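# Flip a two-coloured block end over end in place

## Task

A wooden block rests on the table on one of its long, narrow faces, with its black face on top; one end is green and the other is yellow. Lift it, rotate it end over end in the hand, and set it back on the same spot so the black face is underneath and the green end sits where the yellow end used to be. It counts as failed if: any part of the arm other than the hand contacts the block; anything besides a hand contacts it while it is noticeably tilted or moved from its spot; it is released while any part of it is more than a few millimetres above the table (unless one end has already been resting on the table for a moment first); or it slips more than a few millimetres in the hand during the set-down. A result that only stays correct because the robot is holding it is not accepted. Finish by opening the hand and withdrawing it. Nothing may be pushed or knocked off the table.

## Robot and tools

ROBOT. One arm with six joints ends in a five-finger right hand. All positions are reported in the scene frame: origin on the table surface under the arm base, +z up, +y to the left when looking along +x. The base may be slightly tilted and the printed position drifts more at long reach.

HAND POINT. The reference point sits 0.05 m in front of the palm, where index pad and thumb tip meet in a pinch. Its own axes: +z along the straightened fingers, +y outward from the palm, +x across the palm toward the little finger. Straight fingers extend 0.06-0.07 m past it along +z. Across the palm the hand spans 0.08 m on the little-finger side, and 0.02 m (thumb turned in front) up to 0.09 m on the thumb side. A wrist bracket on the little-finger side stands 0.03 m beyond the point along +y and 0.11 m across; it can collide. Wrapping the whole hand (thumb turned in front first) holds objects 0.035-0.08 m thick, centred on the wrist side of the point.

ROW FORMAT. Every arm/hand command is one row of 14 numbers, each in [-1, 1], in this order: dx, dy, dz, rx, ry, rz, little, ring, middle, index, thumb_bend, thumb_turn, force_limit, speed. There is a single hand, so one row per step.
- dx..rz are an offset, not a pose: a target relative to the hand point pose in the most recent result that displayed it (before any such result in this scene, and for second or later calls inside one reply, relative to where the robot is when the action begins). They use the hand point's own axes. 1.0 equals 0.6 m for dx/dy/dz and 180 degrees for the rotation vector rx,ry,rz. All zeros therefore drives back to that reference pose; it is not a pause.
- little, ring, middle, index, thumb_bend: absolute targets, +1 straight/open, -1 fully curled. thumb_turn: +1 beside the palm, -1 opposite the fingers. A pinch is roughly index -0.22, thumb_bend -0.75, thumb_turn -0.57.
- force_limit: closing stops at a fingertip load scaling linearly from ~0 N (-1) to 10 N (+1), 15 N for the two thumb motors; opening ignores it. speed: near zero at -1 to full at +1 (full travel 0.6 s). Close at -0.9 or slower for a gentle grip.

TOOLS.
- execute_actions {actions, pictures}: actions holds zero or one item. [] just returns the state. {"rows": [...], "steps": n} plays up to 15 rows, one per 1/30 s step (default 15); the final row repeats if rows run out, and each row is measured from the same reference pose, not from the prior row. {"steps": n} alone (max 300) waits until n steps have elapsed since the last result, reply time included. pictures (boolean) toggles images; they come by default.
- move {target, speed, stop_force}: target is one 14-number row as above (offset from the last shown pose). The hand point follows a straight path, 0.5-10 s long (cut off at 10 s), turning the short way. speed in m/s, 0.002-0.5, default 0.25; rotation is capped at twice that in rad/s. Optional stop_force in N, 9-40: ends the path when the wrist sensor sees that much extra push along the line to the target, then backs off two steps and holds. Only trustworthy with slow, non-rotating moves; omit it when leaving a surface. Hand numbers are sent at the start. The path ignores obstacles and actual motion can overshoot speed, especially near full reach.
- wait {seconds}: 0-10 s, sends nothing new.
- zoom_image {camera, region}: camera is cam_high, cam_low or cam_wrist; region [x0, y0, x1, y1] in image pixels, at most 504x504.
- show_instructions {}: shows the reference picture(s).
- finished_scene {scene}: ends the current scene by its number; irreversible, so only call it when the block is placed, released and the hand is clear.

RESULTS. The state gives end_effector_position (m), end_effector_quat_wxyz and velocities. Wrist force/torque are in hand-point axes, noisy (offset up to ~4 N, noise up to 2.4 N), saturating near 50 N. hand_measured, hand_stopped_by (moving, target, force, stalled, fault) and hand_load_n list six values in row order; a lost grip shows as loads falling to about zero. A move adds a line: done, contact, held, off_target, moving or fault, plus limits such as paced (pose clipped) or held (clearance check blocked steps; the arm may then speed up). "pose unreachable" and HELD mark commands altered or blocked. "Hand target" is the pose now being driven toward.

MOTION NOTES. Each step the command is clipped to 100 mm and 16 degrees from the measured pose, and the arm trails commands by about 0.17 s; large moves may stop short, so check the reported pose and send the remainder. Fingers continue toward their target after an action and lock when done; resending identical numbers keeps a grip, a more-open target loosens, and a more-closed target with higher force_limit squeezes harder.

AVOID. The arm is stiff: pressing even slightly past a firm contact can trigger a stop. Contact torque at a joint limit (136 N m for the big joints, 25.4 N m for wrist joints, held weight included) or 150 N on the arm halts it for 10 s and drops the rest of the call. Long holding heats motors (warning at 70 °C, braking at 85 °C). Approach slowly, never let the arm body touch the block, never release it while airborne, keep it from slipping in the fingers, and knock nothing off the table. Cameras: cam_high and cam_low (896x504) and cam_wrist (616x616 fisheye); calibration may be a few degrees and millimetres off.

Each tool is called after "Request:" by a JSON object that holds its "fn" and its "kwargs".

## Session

Request:
{"fn": "execute_actions", "kwargs": {"actions": []}}

Scene clock: 0.00 s of 6000.00 s.
end_effector_position=(+0.8839, +0.1846, +0.1439) hand_measured=(+1.000, +1.000, +1.000, +1.000, +1.000, +1.000) hand_load_n=(+0.0, +0.0, +0.0, +0.0, +0.0, +0.0) hand_stopped_by=(target, target, target, target, target, target) hand_force_limit=0.00 hand_speed=-0.80 end_effector_quat_wxyz=(+0.456, +0.474, +0.575, +0.487) end_effector_velocity=(+0.001, -0.001, +0.001) end_effector_angular_velocity=(-0.000, -0.002, -0.001)
Joint positions: [ 0.132 -0.586  1.276 -1.108  1.421 -0.345]
Joint velocities: [-0.    -0.002 -0.     0.     0.001  0.   ]
Wrist force (N, on the end effector, along its own x y z axes, offset not removed): no reading
Wrist torque (N m, same axes, about the end effector's origin, offset not removed): no reading
Hand target: +0.884, +0.185, +0.144; +0.456, +0.474, +0.575, +0.487
camera_calibration (this result's frames):
cam_wrist: T_world_to_cam=[[0.13934, -0.0961664, 0.985564, -0.242252], [-0.476337, -0.87907, -0.0184301, 0.577965], [0.868152, -0.466892, -0.168297, -0.524982], [0, 0, 0, 1]] pos_world=[0.764826, 0.239665, 0.161054]

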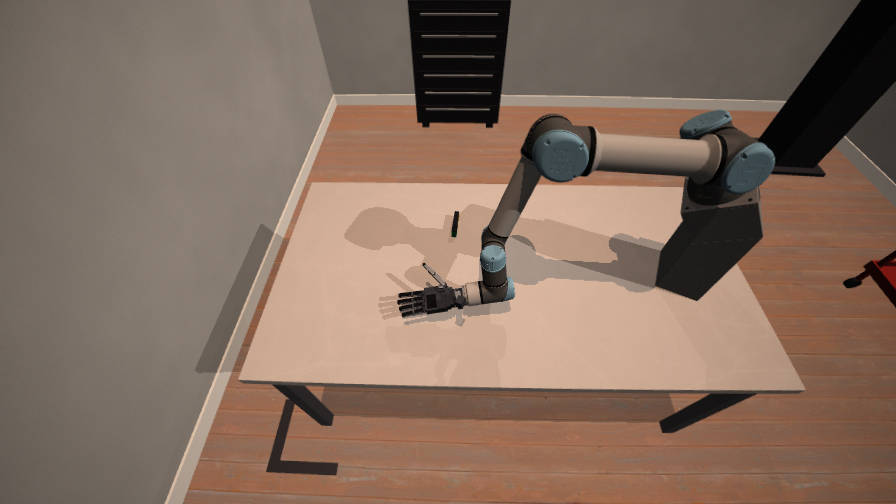

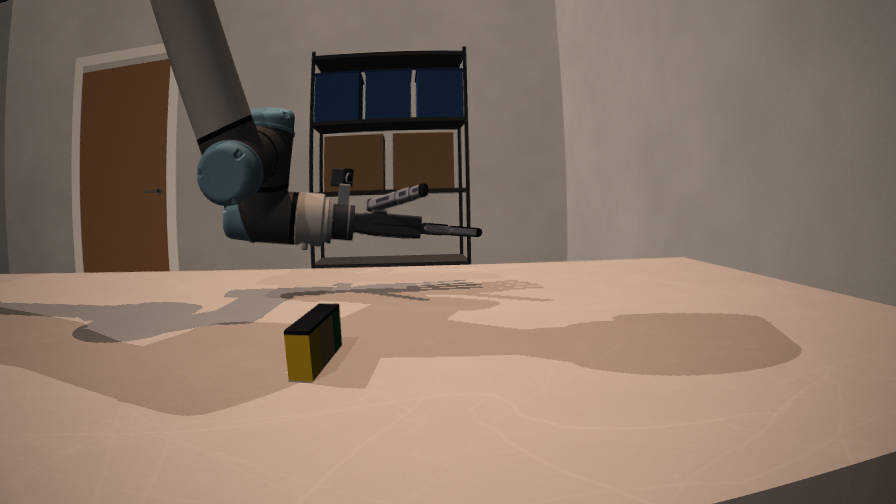

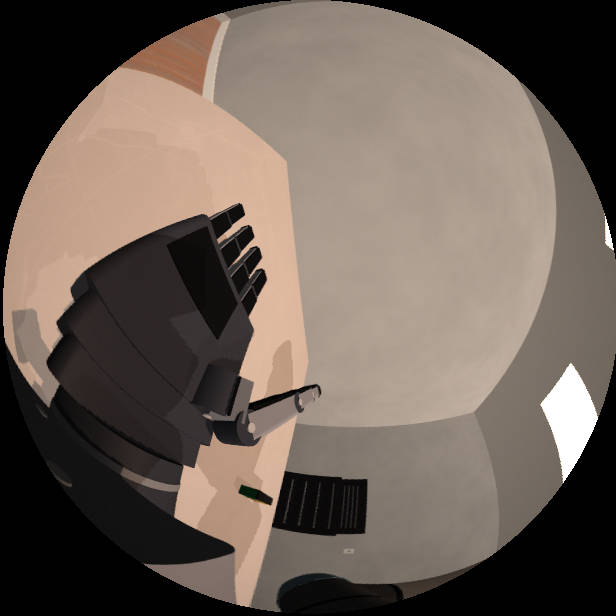

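Request:
{"fn": "zoom_image", "kwargs": {"camera": "cam_low", "region": [260, 290, 370, 395]}}

Request:
{"fn": "zoom_image", "kwargs": {"camera": "cam_high", "region": [420, 195, 490, 255]}}

Region (260, 290, 370, 395) of cam_low's 896x504 image, scaled by 4.582, with more detail than that image has; it fills the top 481 rows of this view, and the rest is white.

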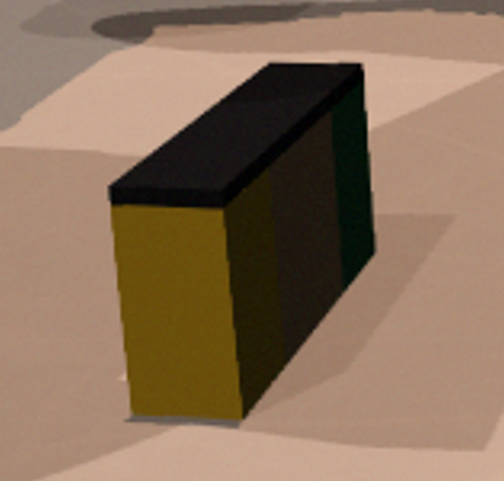

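Region (420, 195, 490, 255) of cam_high's 896x504 image, scaled by 7.200, with more detail than that image has; it fills the top 432 rows of this view, and the rest is white.

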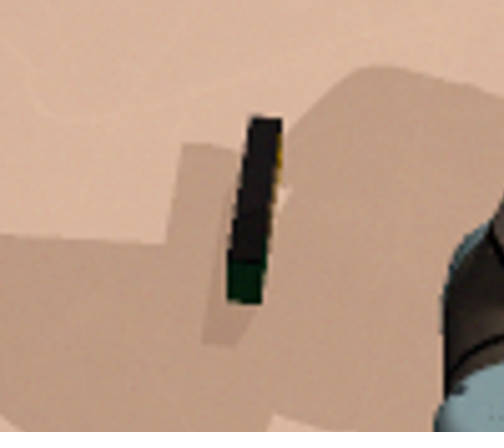

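Request:
{"fn": "move", "kwargs": {"target": [-0.6522,-0.1085,-0.3234,-0.1351,-0.0928,0.9110,1,1,1,0.45,-0.75,-0.57,0.5,0], "speed": 0.25}}

Scene clock: 65.00 s of 6000.00 s.
end_effector_position=(+0.7387, -0.2315, +0.1262) hand_measured=(+1.000, +1.000, +1.000, +0.450, -0.750, -0.570) hand_load_n=(+0.0, +0.0, +0.0, +0.0, +0.0, +0.0) hand_stopped_by=(target, target, target, target, target, target) hand_force_limit=0.50 hand_speed=0.00 end_effector_quat_wxyz=(-0.296, +0.600, -0.511, +0.539) end_effector_velocity=(-0.001, -0.003, -0.001) end_effector_angular_velocity=(+0.012, +0.000, -0.002)
Joint positions: [-0.497 -1.143  1.844 -1.092  1.184  2.791]
Joint velocities: [-0.006  0.002 -0.003  0.003 -0.006  0.013]
Wrist force (N, on the end effector, along its own x y z axes, offset not removed): [0.3 -1.8 2.0]
Wrist torque (N m, same axes, about the end effector's origin, offset not removed): [-0.23 -0.11 0.02]
Hand target: +0.739, -0.232, +0.126; -0.297, +0.600, -0.512, +0.539
Off the commanded pose: 0.001 m, 0 deg.
After step 90, 55.67 s passed at rest.
move: done
camera_calibration (this result's frames):
cam_wrist: T_world_to_cam=[[-0.256987, -0.134998, -0.956939, 0.284288], [-0.427723, 0.903822, -0.0126397, 0.518722], [0.866609, 0.406056, -0.290012, -0.377624], [0, 0, 0, 1]] pos_world=[0.62218, -0.277117, 0.169088]

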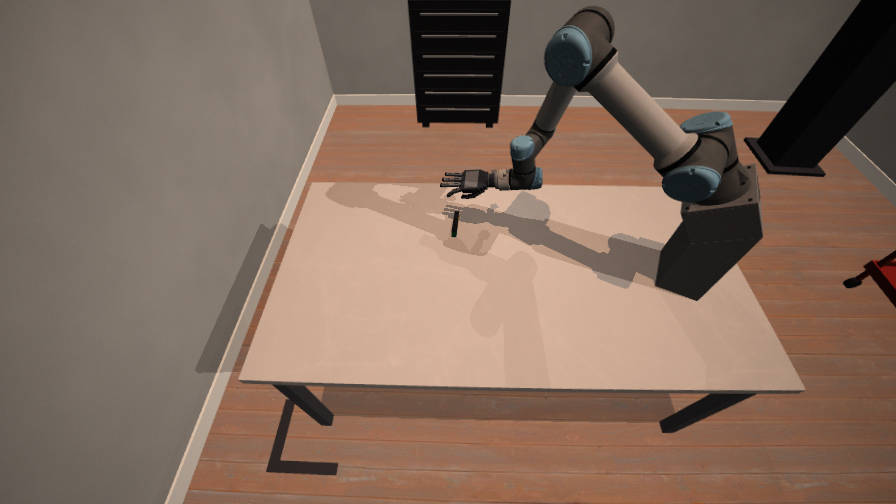

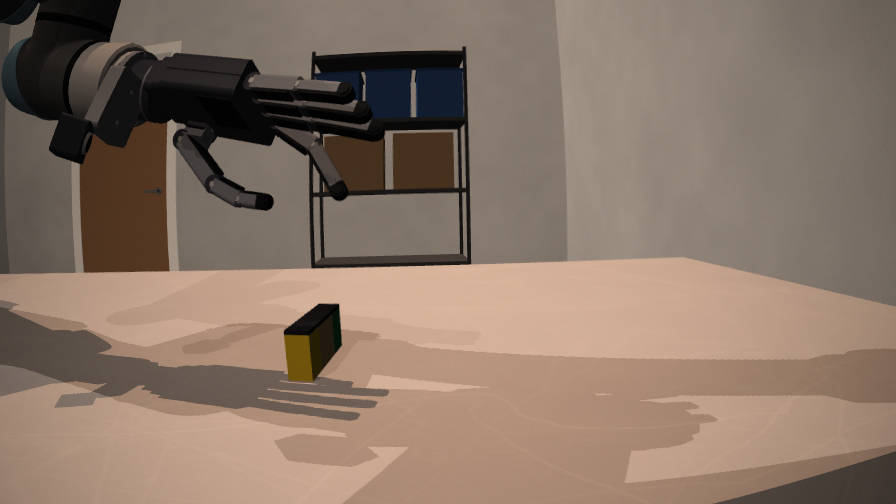

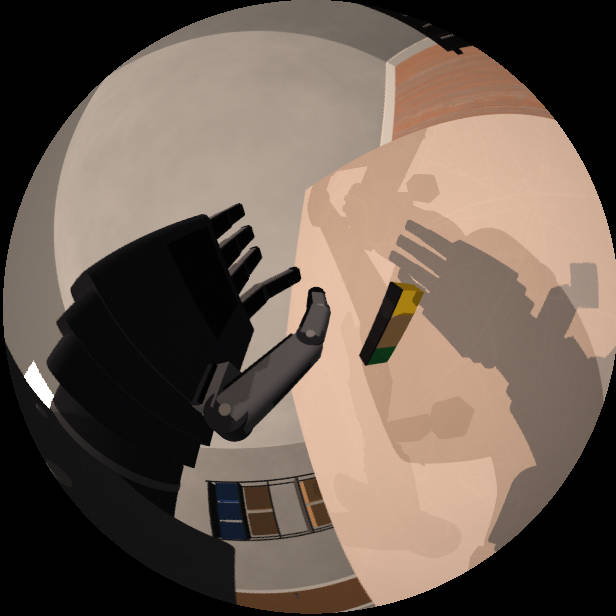

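Request:
{"fn": "zoom_image", "kwargs": {"camera": "cam_wrist", "region": [340, 270, 450, 380]}}

Region (340, 270, 450, 380) of cam_wrist's 616x616 image, scaled by 4.582, with more detail than that image has.

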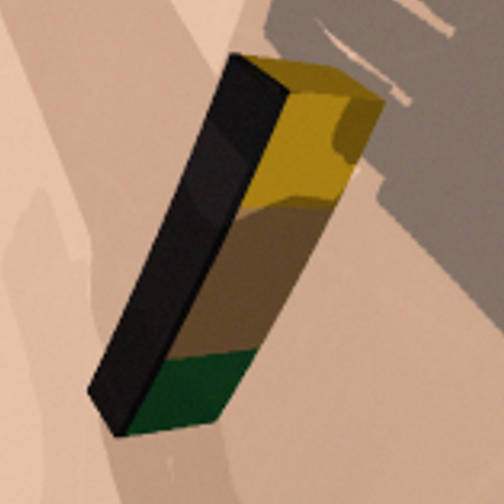

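Request:
{"fn": "zoom_image", "kwargs": {"camera": "cam_wrist", "region": [250, 260, 390, 400]}}

Region (250, 260, 390, 400) of cam_wrist's 616x616 image, scaled by 3.600, with more detail than that image has.

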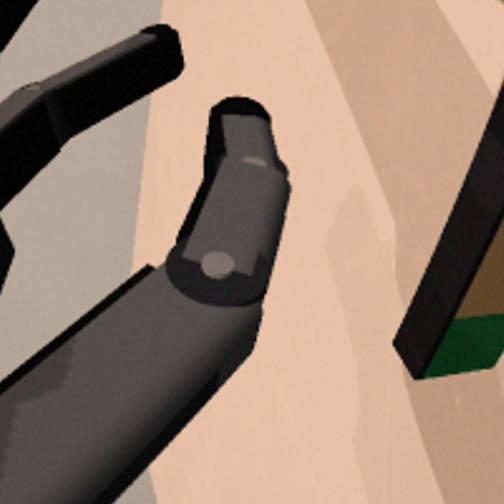

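Request:
{"fn": "move", "kwargs": {"target": [-0.1615,0.0049,0.0011,0,0.05033,-0.18781,1,1,1,0.45,-0.75,-0.57,0.5,0], "speed": 0.15}}

Scene clock: 144.43 s of 6000.00 s.
end_effector_position=(+0.7487, -0.1424, +0.0900) hand_measured=(+1.000, +1.000, +1.000, +0.450, -0.750, -0.570) hand_load_n=(+0.0, +0.0, +0.0, +0.0, +0.0, +0.0) hand_stopped_by=(target, target, target, target, target, target) hand_force_limit=0.50 hand_speed=0.00 end_effector_quat_wxyz=(-0.087, +0.679, -0.337, +0.647) end_effector_velocity=(+0.001, +0.002, -0.000) end_effector_angular_velocity=(-0.011, +0.001, -0.000)
Joint positions: [-0.211 -0.952  1.82  -1.338  1.564  2.099]
Joint velocities: [ 0.005  0.005 -0.003 -0.005  0.006 -0.013]
Wrist force (N, on the end effector, along its own x y z axes, offset not removed): [-1.5 -1.2 2.9]
Wrist torque (N m, same axes, about the end effector's origin, offset not removed): [-0.11 0.17 0.01]
Hand target: +0.749, -0.142, +0.090; -0.086, +0.679, -0.336, +0.647
Off the commanded pose: 0.000 m, 0 deg.
After step 90, 73.93 s passed at rest.
move: done
camera_calibration (this result's frames):
cam_wrist: T_world_to_cam=[[-0.314051, -0.650593, -0.691448, 0.209673], [-0.445962, 0.744037, -0.497522, 0.476611], [0.838147, 0.152113, -0.523805, -0.426763], [0, 0, 0, 1]] pos_world=[0.636088, -0.153288, 0.158561]

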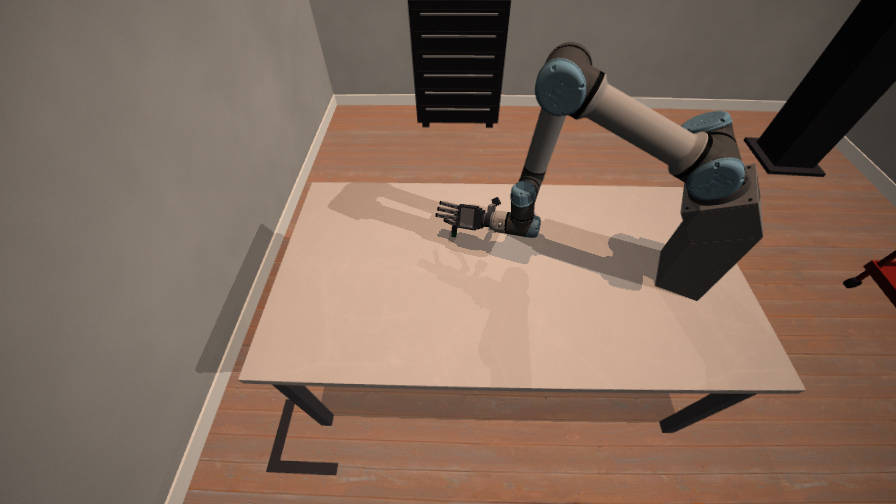

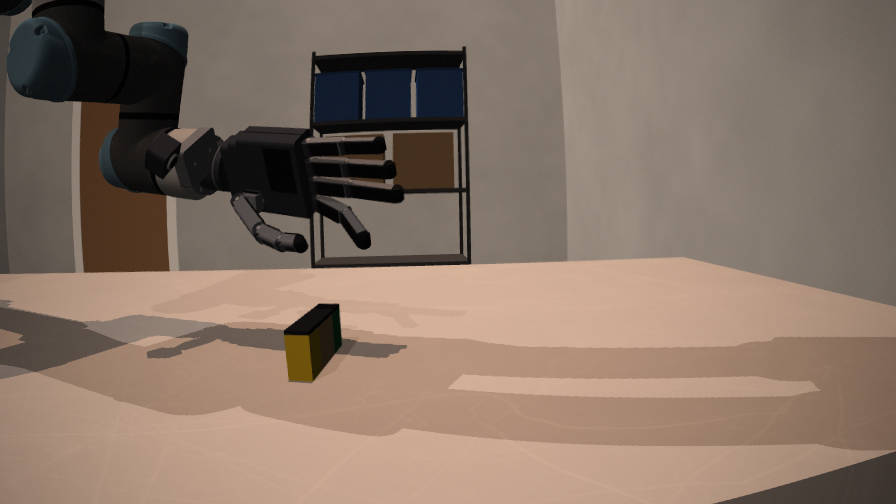

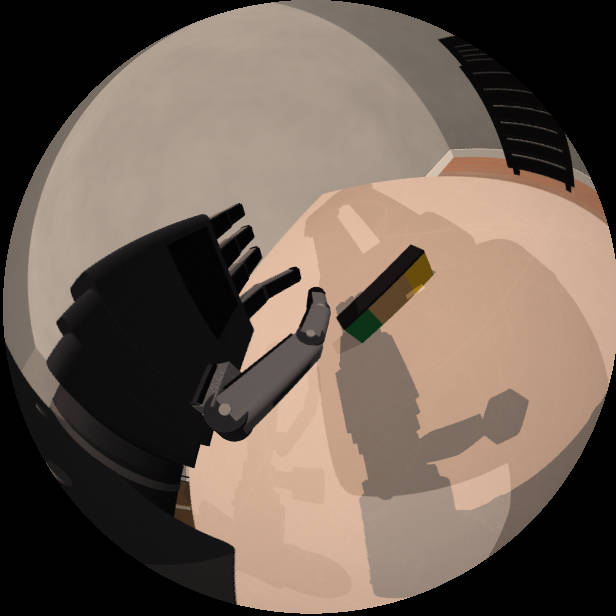

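Request:
{"fn": "zoom_image", "kwargs": {"camera": "cam_wrist", "region": [330, 240, 440, 350]}}

Region (330, 240, 440, 350) of cam_wrist's 616x616 image, scaled by 4.582, with more detail than that image has.

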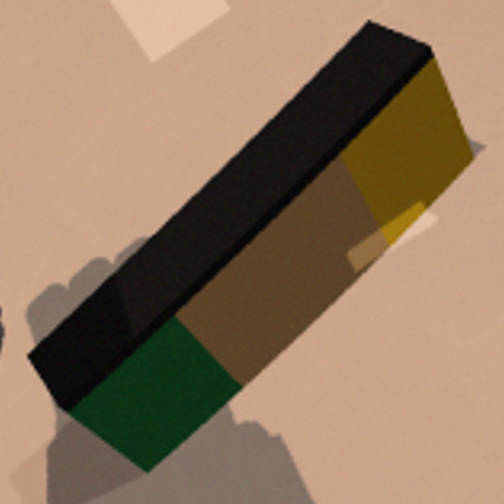

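Request:
{"fn": "move", "kwargs": {"target": [-0.05755,0.04698,0.01273,-0.02203,0.00615,0.00165,1,1,1,0.45,-0.75,-0.57,0.5,0], "speed": 0.06}}

Scene clock: 172.63 s of 6000.00 s.
end_effector_position=(+0.7483, -0.1466, +0.0453) hand_measured=(+1.000, +1.000, +1.000, +0.450, -0.750, -0.570) hand_load_n=(+0.0, +0.0, +0.0, +0.0, +0.0, +0.0) hand_stopped_by=(target, target, target, target, target, target) hand_force_limit=0.50 hand_speed=0.00 end_effector_quat_wxyz=(-0.062, +0.674, -0.361, +0.641) end_effector_velocity=(+0.001, +0.001, -0.002) end_effector_angular_velocity=(+0.002, -0.001, -0.003)
Joint positions: [-0.194 -0.85   1.724 -1.327  1.649  2.097]
Joint velocities: [ 0.002  0.006 -0.007  0.     0.004  0.002]
Wrist force (N, on the end effector, along its own x y z axes, offset not removed): [-0.3 -1.0 2.0]
Wrist torque (N m, same axes, about the end effector's origin, offset not removed): [-0.02 -0.01 0.08]
Hand target: +0.748, -0.147, +0.045; -0.062, +0.674, -0.362, +0.641
Off the commanded pose: 0.000 m, 0 deg.
After step 90, 24.03 s passed at rest.
move: done
camera_calibration (this result's frames):
cam_wrist: T_world_to_cam=[[-0.373103, -0.625589, -0.685151, 0.223439], [-0.405738, 0.774136, -0.485891, 0.431064], [0.834368, 0.0967044, -0.542658, -0.453652], [0, 0, 0, 1]] pos_world=[0.636778, -0.150051, 0.116361]

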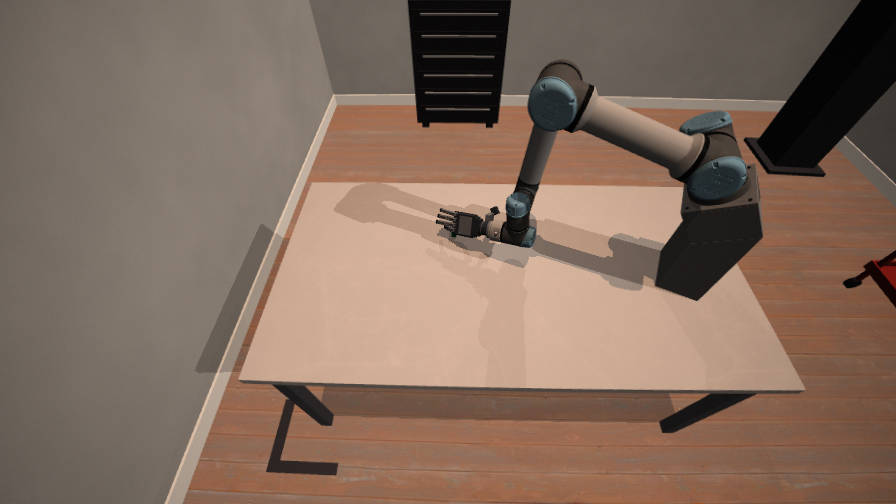

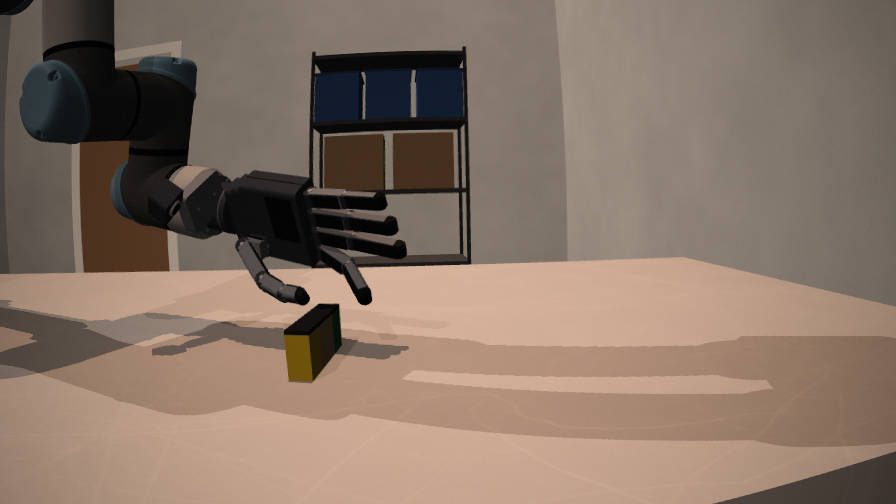

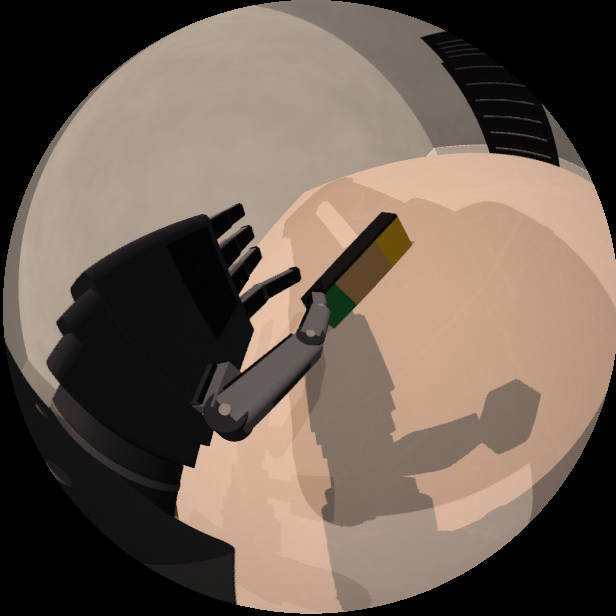

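Request:
{"fn": "zoom_image", "kwargs": {"camera": "cam_low", "region": [250, 250, 390, 390]}}

Region (250, 250, 390, 390) of cam_low's 896x504 image, scaled by 3.600, with more detail than that image has.

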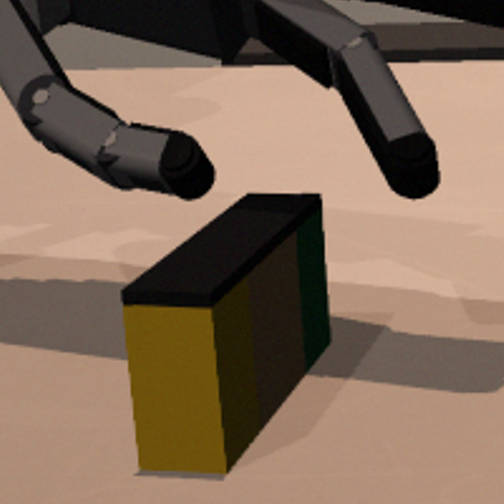

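Request:
{"fn": "move", "kwargs": {"target": [-0.03591,0.02395,0.00742,0,0,0,1,1,1,0.45,-0.75,-0.57,0.5,0], "speed": 0.03}}

Request:
{"fn": "zoom_image", "kwargs": {"camera": "cam_low", "region": [230, 250, 390, 390]}}

Request:
{"fn": "zoom_image", "kwargs": {"camera": "cam_wrist", "region": [250, 190, 410, 350]}}

Scene clock: 192.73 s of 6000.00 s.
end_effector_position=(+0.7482, -0.1466, +0.0193) hand_measured=(+1.000, +1.000, +1.000, +0.450, -0.750, -0.570) hand_load_n=(+0.0, +0.0, +0.0, +0.0, +0.0, +0.0) hand_stopped_by=(target, target, target, target, target, target) hand_force_limit=0.50 hand_speed=0.00 end_effector_quat_wxyz=(-0.062, +0.674, -0.361, +0.641) end_effector_velocity=(+0.001, +0.000, -0.002) end_effector_angular_velocity=(+0.001, -0.001, +0.001)
Joint positions: [-0.197 -0.789  1.677 -1.341  1.646  2.098]
Joint velocities: [ 0.     0.005 -0.005 -0.    -0.001  0.001]
Wrist force (N, on the end effector, along its own x y z axes, offset not removed): [-0.2 -0.4 2.3]
Wrist torque (N m, same axes, about the end effector's origin, offset not removed): [-0.03 0.01 0.03]
Hand target: +0.748, -0.147, +0.019; -0.062, +0.674, -0.361, +0.641
Off the commanded pose: 0.000 m, 0 deg.
After step 90, 15.90 s passed at rest.
move: done
camera_calibration (this result's frames):
cam_wrist: T_world_to_cam=[[-0.373104, -0.625587, -0.685152, 0.205579], [-0.40574, 0.774137, -0.485888, 0.418423], [0.834367, 0.096707, -0.54266, -0.467714], [0, 0, 0, 1]] pos_world=[0.636718, -0.150078, 0.0903496]

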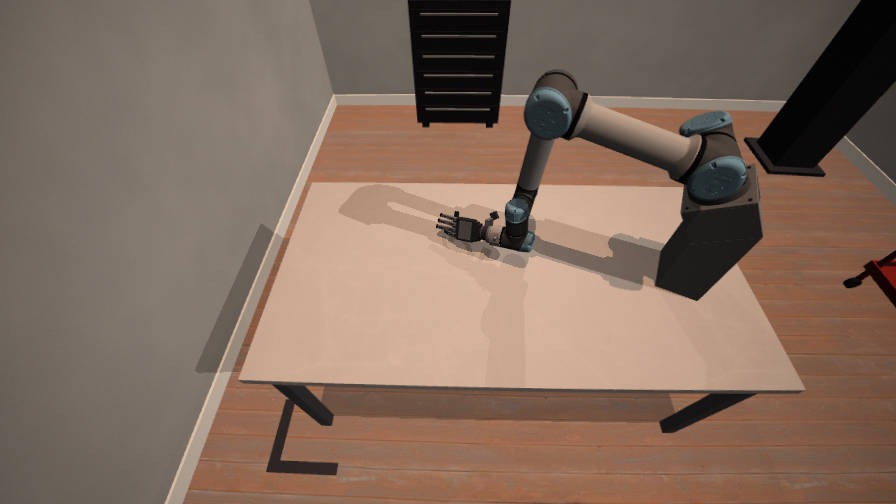

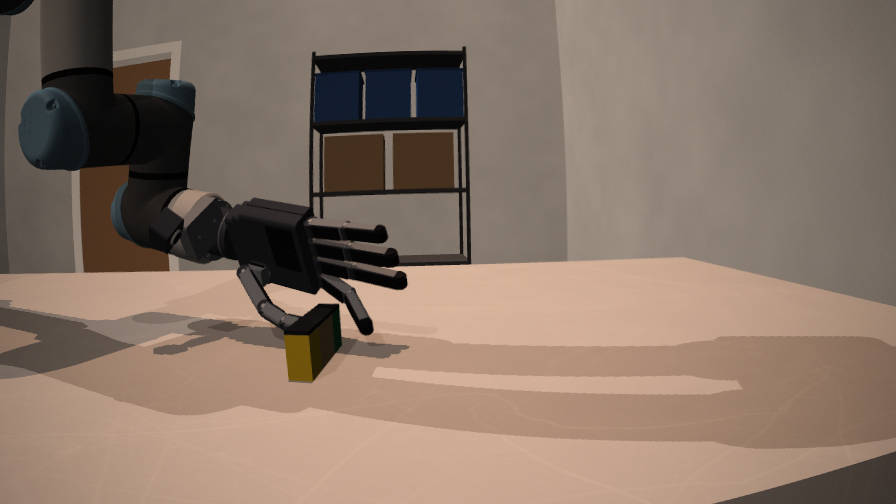

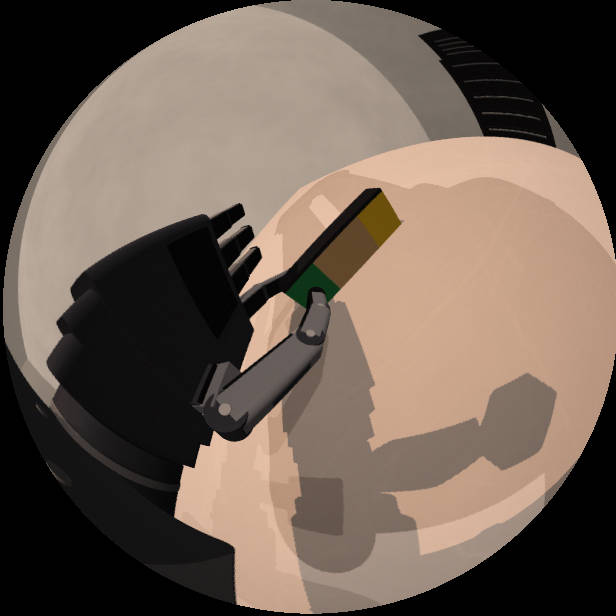

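Region (230, 250, 390, 390) of cam_low's 896x504 image, scaled by 3.150, with more detail than that image has; it fills the top 441 rows of this view, and the rest is white.

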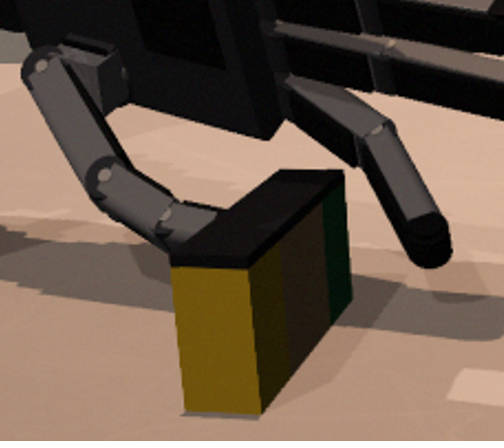

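Region (250, 190, 410, 350) of cam_wrist's 616x616 image, scaled by 3.150, with more detail than that image has.

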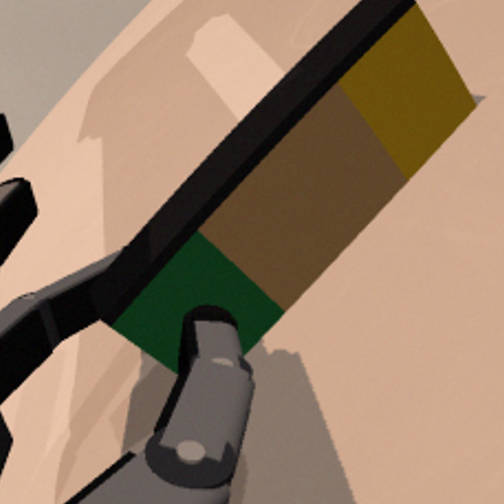

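Request:
{"fn": "move", "kwargs": {"target": [0.00905,0.00403,0.00605,0,0,0,1,1,1,0.22,-0.75,-0.57,0.5,-0.6], "speed": 0.01}}

Request:
{"fn": "execute_actions", "kwargs": {"actions": [{"rows": [[0,0,0,0,0,0,1,1,1,-0.35,-0.75,-0.57,0.5,-0.92]], "steps": 15}], "pictures": false}}

Request:
{"fn": "execute_actions", "kwargs": {"actions": [{"steps": 30}]}}

Scene clock: 213.20 s of 6000.00 s.
end_effector_position=(+0.7500, -0.1527, +0.0217) hand_measured=(+1.000, +1.000, +1.000, +0.220, -0.750, -0.570) hand_load_n=(+0.0, +0.0, +0.0, +0.0, +0.0, +0.0) hand_stopped_by=(target, target, target, target, target, target) hand_force_limit=0.50 hand_speed=-0.60 end_effector_quat_wxyz=(-0.062, +0.674, -0.361, +0.641) end_effector_velocity=(-0.000, -0.002, +0.000) end_effector_angular_velocity=(+0.001, +0.000, -0.000)
Joint positions: [-0.206 -0.797  1.676 -1.332  1.638  2.102]
Joint velocities: [-0.003 -0.002  0.     0.002 -0.003  0.002]
Wrist force (N, on the end effector, along its own x y z axes, offset not removed): [-0.9 1.0 3.1]
Wrist torque (N m, same axes, about the end effector's origin, offset not removed): [0.12 0.04 0.10]
Hand target: +0.750, -0.153, +0.022; -0.062, +0.674, -0.361, +0.641
Off the commanded pose: 0.000 m, 0 deg.
After step 90, 16.53 s passed at rest.
move: done
camera_calibration (this result's frames):
cam_wrist: T_world_to_cam=[[-0.373107, -0.625592, -0.685147, 0.204142], [-0.405739, 0.774134, -0.485893, 0.424998], [0.834366, 0.0967006, -0.542662, -0.467313], [0, 0, 0, 1]] pos_world=[0.638516, -0.156107, 0.0927775]

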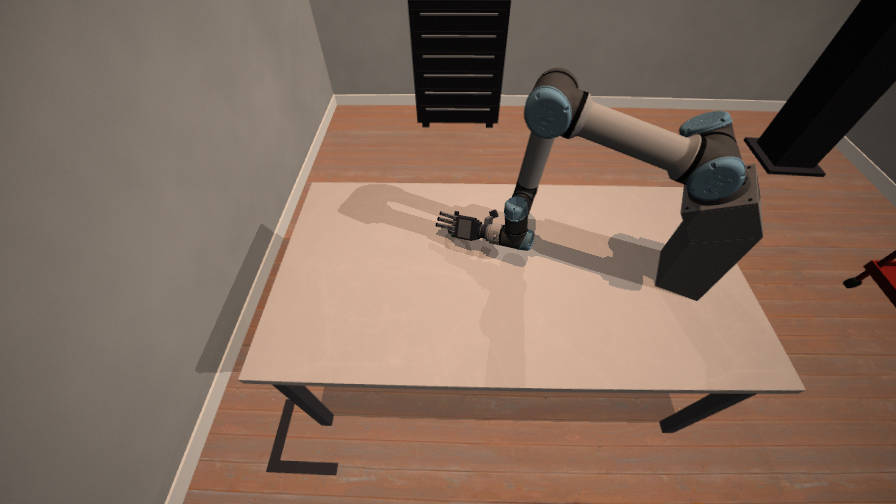

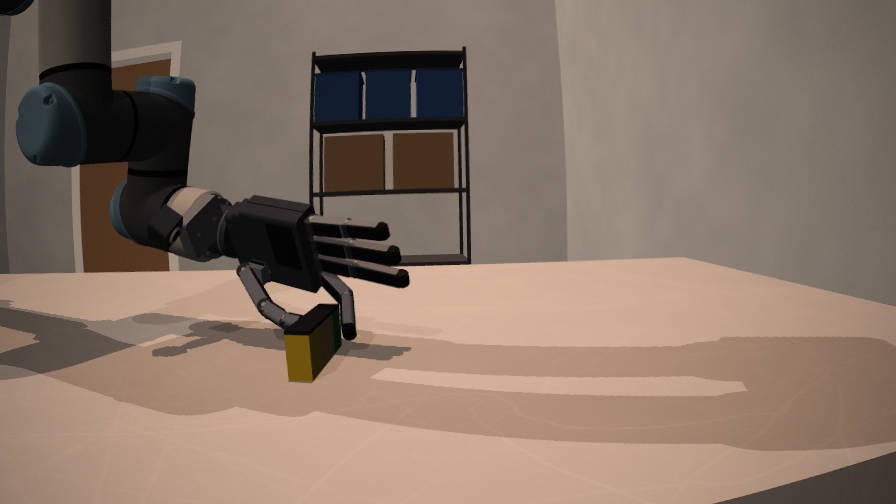

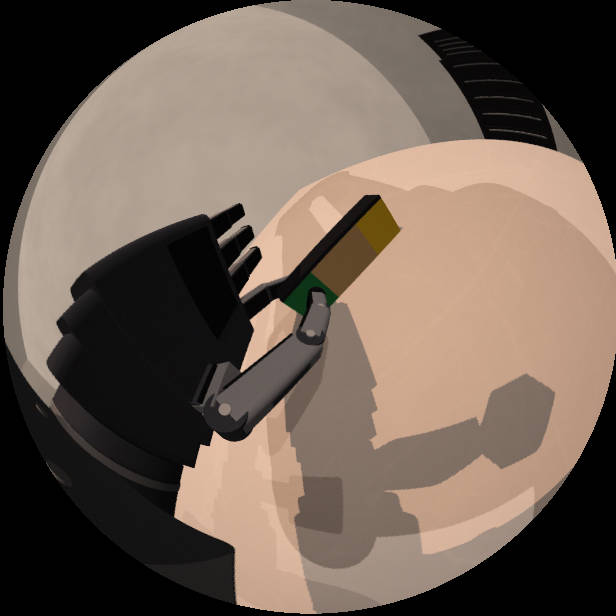

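Scene clock: 213.70 s of 6000.00 s.
end_effector_position=(+0.7500, -0.1527, +0.0217) hand_measured=(+1.000, +1.000, +1.000, +0.168, -0.750, -0.570) hand_load_n=(+0.0, +0.0, +0.0, +0.0, +0.0, +0.0) hand_stopped_by=(target, target, target, moving, target, target) hand_force_limit=0.50 hand_speed=-0.92 end_effector_quat_wxyz=(-0.062, +0.674, -0.361, +0.641) end_effector_velocity=(+0.001, +0.001, +0.001) end_effector_angular_velocity=(+0.001, -0.002, +0.002)
Joint positions: [-0.206 -0.797  1.676 -1.332  1.638  2.102]
Joint velocities: [ 0.001 -0.002 -0.     0.    -0.001  0.001]
Wrist force (N, on the end effector, along its own x y z axes, offset not removed): [-1.4 -0.6 1.7]
Wrist torque (N m, same axes, about the end effector's origin, offset not removed): [-0.01 0.12 -0.02]
Hand target: +0.750, -0.153, +0.022; -0.062, +0.674, -0.361, +0.641
Off the commanded pose: 0.000 m, 0 deg.
Steps of this call (steps 1 to 15: all 15 steps of this action). Readings (end_effector_position | what the end effector reports):
1: (+0.7500, -0.1527, +0.0217) | hand_measured=(+1.000, +1.000, +1.000, +0.220, -0.750, -0.570) hand_load_n=(+0.0, +0.0, +0.0, +0.0, +0.0, +0.0) hand_stopped_by=(target, target, target, moving, target, target) hand_force_limit=0.50 hand_speed=-0.92
2: (+0.7500, -0.1527, +0.0217) | hand_measured=(+1.000, +1.000, +1.000, +0.220, -0.750, -0.570) hand_load_n=(+0.0, +0.0, +0.0, +0.0, +0.0, +0.0) hand_stopped_by=(target, target, target, moving, target, target) hand_force_limit=0.50 hand_speed=-0.92
4: (+0.7500, -0.1527, +0.0217) | hand_measured=(+1.000, +1.000, +1.000, +0.216, -0.750, -0.570) hand_load_n=(+0.0, +0.0, +0.0, +0.0, +0.0, +0.0) hand_stopped_by=(target, target, target, moving, target, target) hand_force_limit=0.50 hand_speed=-0.92
8: (+0.7500, -0.1527, +0.0217) | hand_measured=(+1.000, +1.000, +1.000, +0.198, -0.750, -0.570) hand_load_n=(+0.0, +0.0, +0.0, +0.0, +0.0, +0.0) hand_stopped_by=(target, target, target, moving, target, target) hand_force_limit=0.50 hand_speed=-0.92
15: the state above

Scene clock: 214.70 s of 6000.00 s.
end_effector_position=(+0.7500, -0.1527, +0.0217) hand_measured=(+1.000, +1.000, +1.000, +0.068, -0.750, -0.570) hand_load_n=(+0.0, +0.0, +0.0, +8.5, +1.5, +0.0) hand_stopped_by=(target, target, target, force, target, target) hand_force_limit=0.50 hand_speed=-0.92 end_effector_quat_wxyz=(-0.062, +0.674, -0.361, +0.641) end_effector_velocity=(+0.001, +0.000, +0.001) end_effector_angular_velocity=(+0.000, -0.002, +0.001)
Joint positions: [-0.206 -0.797  1.676 -1.332  1.638  2.102]
Joint velocities: [ 0.001 -0.001 -0.001 -0.    -0.     0.001]
Wrist force (N, on the end effector, along its own x y z axes, offset not removed): [1.8 -0.5 1.7]
Wrist torque (N m, same axes, about the end effector's origin, offset not removed): [0.22 -0.07 0.14]
Hand target: +0.750, -0.153, +0.022; -0.062, +0.674, -0.361, +0.641
Off the commanded pose: 0.000 m, 0 deg.
Steps of this call (steps 1 to 30: nothing new was sent). Readings (end_effector_position | what the end effector reports):
1: (+0.7500, -0.1527, +0.0217) | hand_measured=(+1.000, +1.000, +1.000, +0.162, -0.750, -0.570) hand_load_n=(+0.0, +0.0, +0.0, +0.0, +0.0, +0.0) hand_stopped_by=(target, target, target, moving, target, target) hand_force_limit=0.50 hand_speed=-0.92
2: (+0.7500, -0.1527, +0.0217) | hand_measured=(+1.000, +1.000, +1.000, +0.158, -0.750, -0.570) hand_load_n=(+0.0, +0.0, +0.0, +0.0, +0.0, +0.0) hand_stopped_by=(target, target, target, moving, target, target) hand_force_limit=0.50 hand_speed=-0.92
4: (+0.7501, -0.1527, +0.0217) | hand_measured=(+1.000, +1.000, +1.000, +0.150, -0.750, -0.570) hand_load_n=(+0.0, +0.0, +0.0, +0.0, +0.0, +0.0) hand_stopped_by=(target, target, target, moving, target, target) hand_force_limit=0.50 hand_speed=-0.92
8: (+0.7501, -0.1527, +0.0217) | hand_measured=(+1.000, +1.000, +1.000, +0.132, -0.750, -0.570) hand_load_n=(+0.0, +0.0, +0.0, +0.0, +0.0, +0.0) hand_stopped_by=(target, target, target, moving, target, target) hand_force_limit=0.50 hand_speed=-0.92
30: the state above
camera_calibration (this result's frames):
cam_wrist: T_world_to_cam=[[-0.373086, -0.625573, -0.685175, 0.204136], [-0.405712, 0.774149, -0.485892, 0.424988], [0.834389, 0.0967041, -0.542627, -0.467334], [0, 0, 0, 1]] pos_world=[0.638521, -0.156109, 0.0927792]

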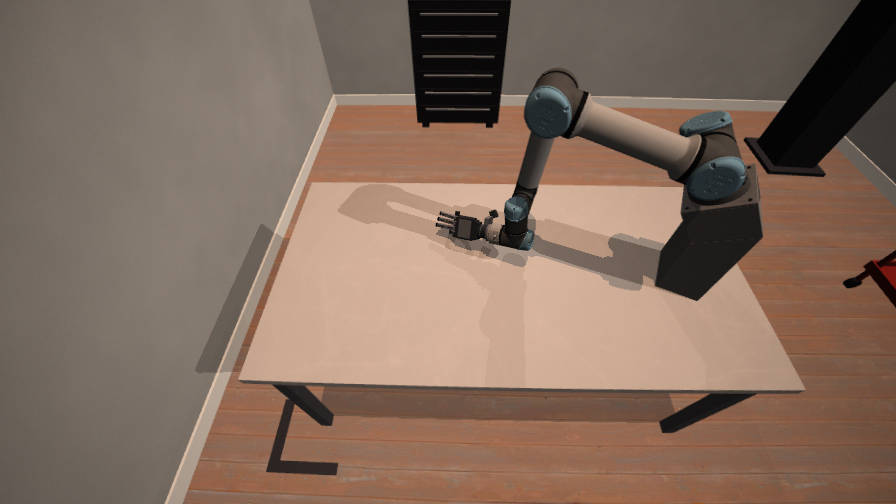

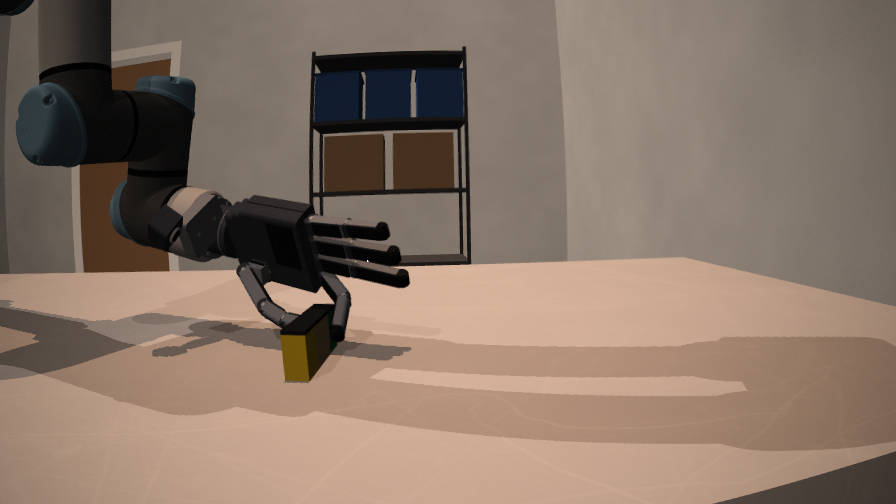

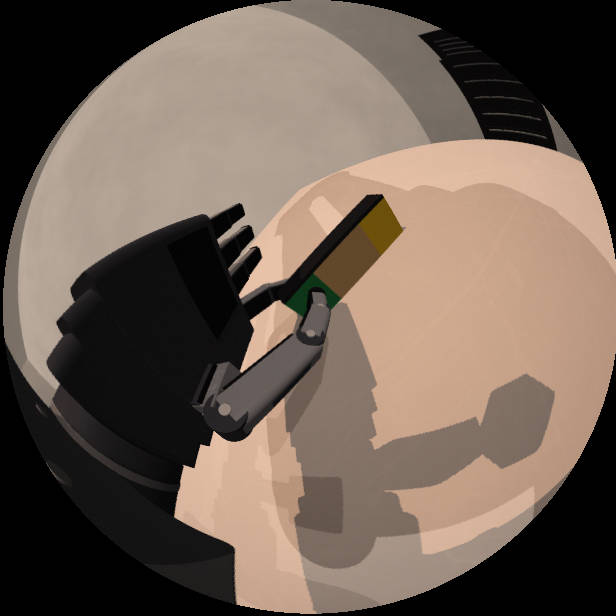

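Request:
{"fn": "move", "kwargs": {"target": [0.2458,-0.1639,-0.0508,0,0,0,1,1,1,-0.35,-0.75,-0.57,0.5,-0.92], "speed": 0.1}}

Request:
{"fn": "zoom_image", "kwargs": {"camera": "cam_wrist", "region": [250, 190, 410, 350]}}

Scene clock: 223.40 s of 6000.00 s.
end_effector_position=(+0.7504, -0.1525, +0.2013) hand_measured=(+1.000, +1.000, +1.000, +0.068, -0.750, -0.570) hand_load_n=(+0.0, +0.0, +0.0, +8.5, +1.5, +0.0) hand_stopped_by=(target, target, target, force, target, target) hand_force_limit=0.50 hand_speed=-0.92 end_effector_quat_wxyz=(-0.062, +0.674, -0.361, +0.641) end_effector_velocity=(-0.000, +0.000, +0.002) end_effector_angular_velocity=(+0.001, +0.001, +0.000)
Joint positions: [-0.18  -1.221  1.917 -1.15   1.661  2.091]
Joint velocities: [ 0.001 -0.006  0.002  0.005  0.     0.001]
Wrist force (N, on the end effector, along its own x y z axes, offset not removed): [0.8 -1.0 2.0]
Wrist torque (N m, same axes, about the end effector's origin, offset not removed): [-0.14 -0.28 0.23]
Hand target: +0.750, -0.152, +0.202; -0.062, +0.674, -0.361, +0.641
Off the commanded pose: 0.000 m, 0 deg.
After step 90, 3.40 s passed at rest.
move: done
camera_calibration (this result's frames):
cam_wrist: T_world_to_cam=[[-0.373074, -0.625573, -0.685182, 0.327395], [-0.405684, 0.774151, -0.485912, 0.512222], [0.834408, 0.0966864, -0.542601, -0.370224], [0, 0, 0, 1]] pos_world=[0.63886, -0.155932, 0.272336]

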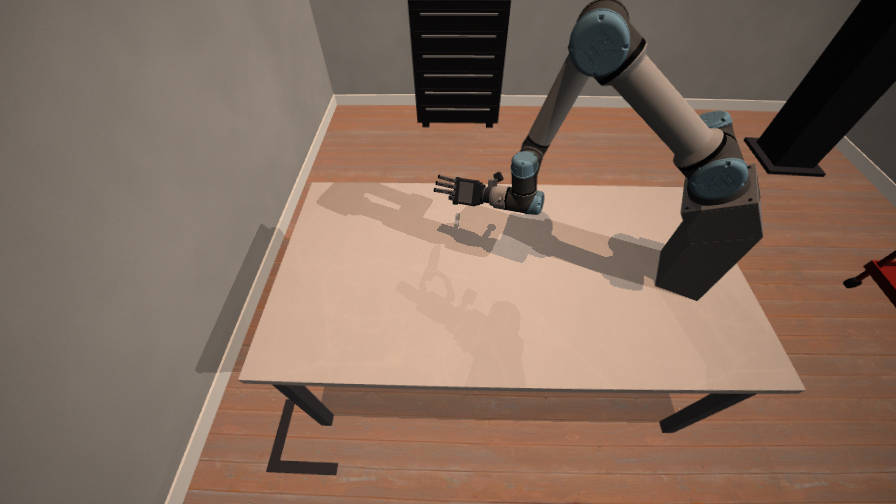

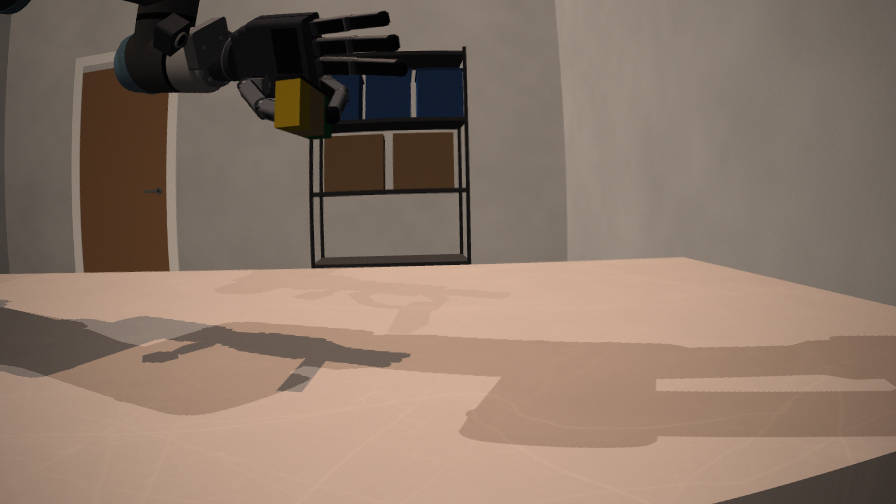

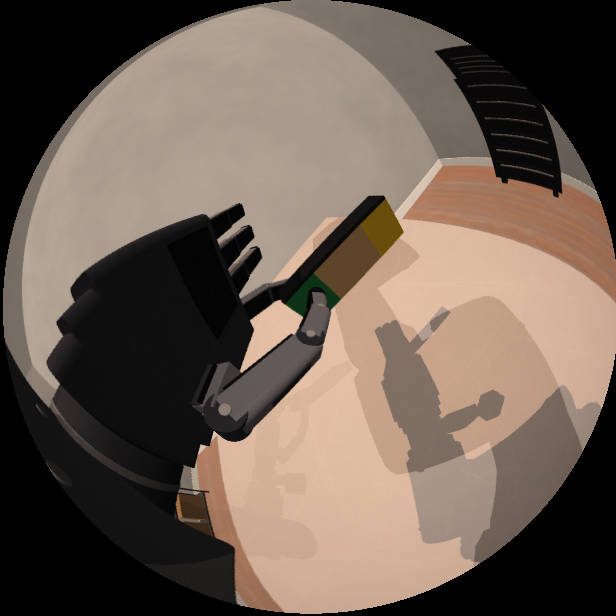

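Region (250, 190, 410, 350) of cam_wrist's 616x616 image, scaled by 3.150, with more detail than that image has.

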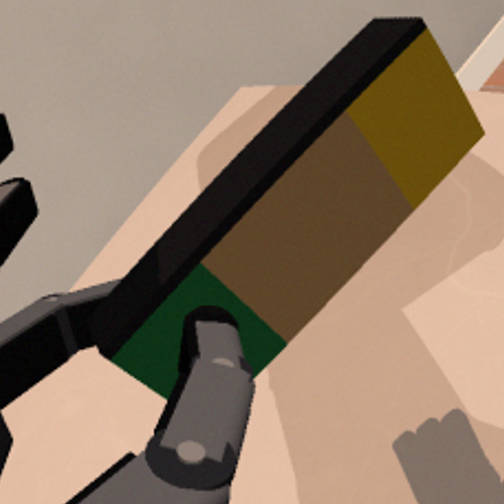

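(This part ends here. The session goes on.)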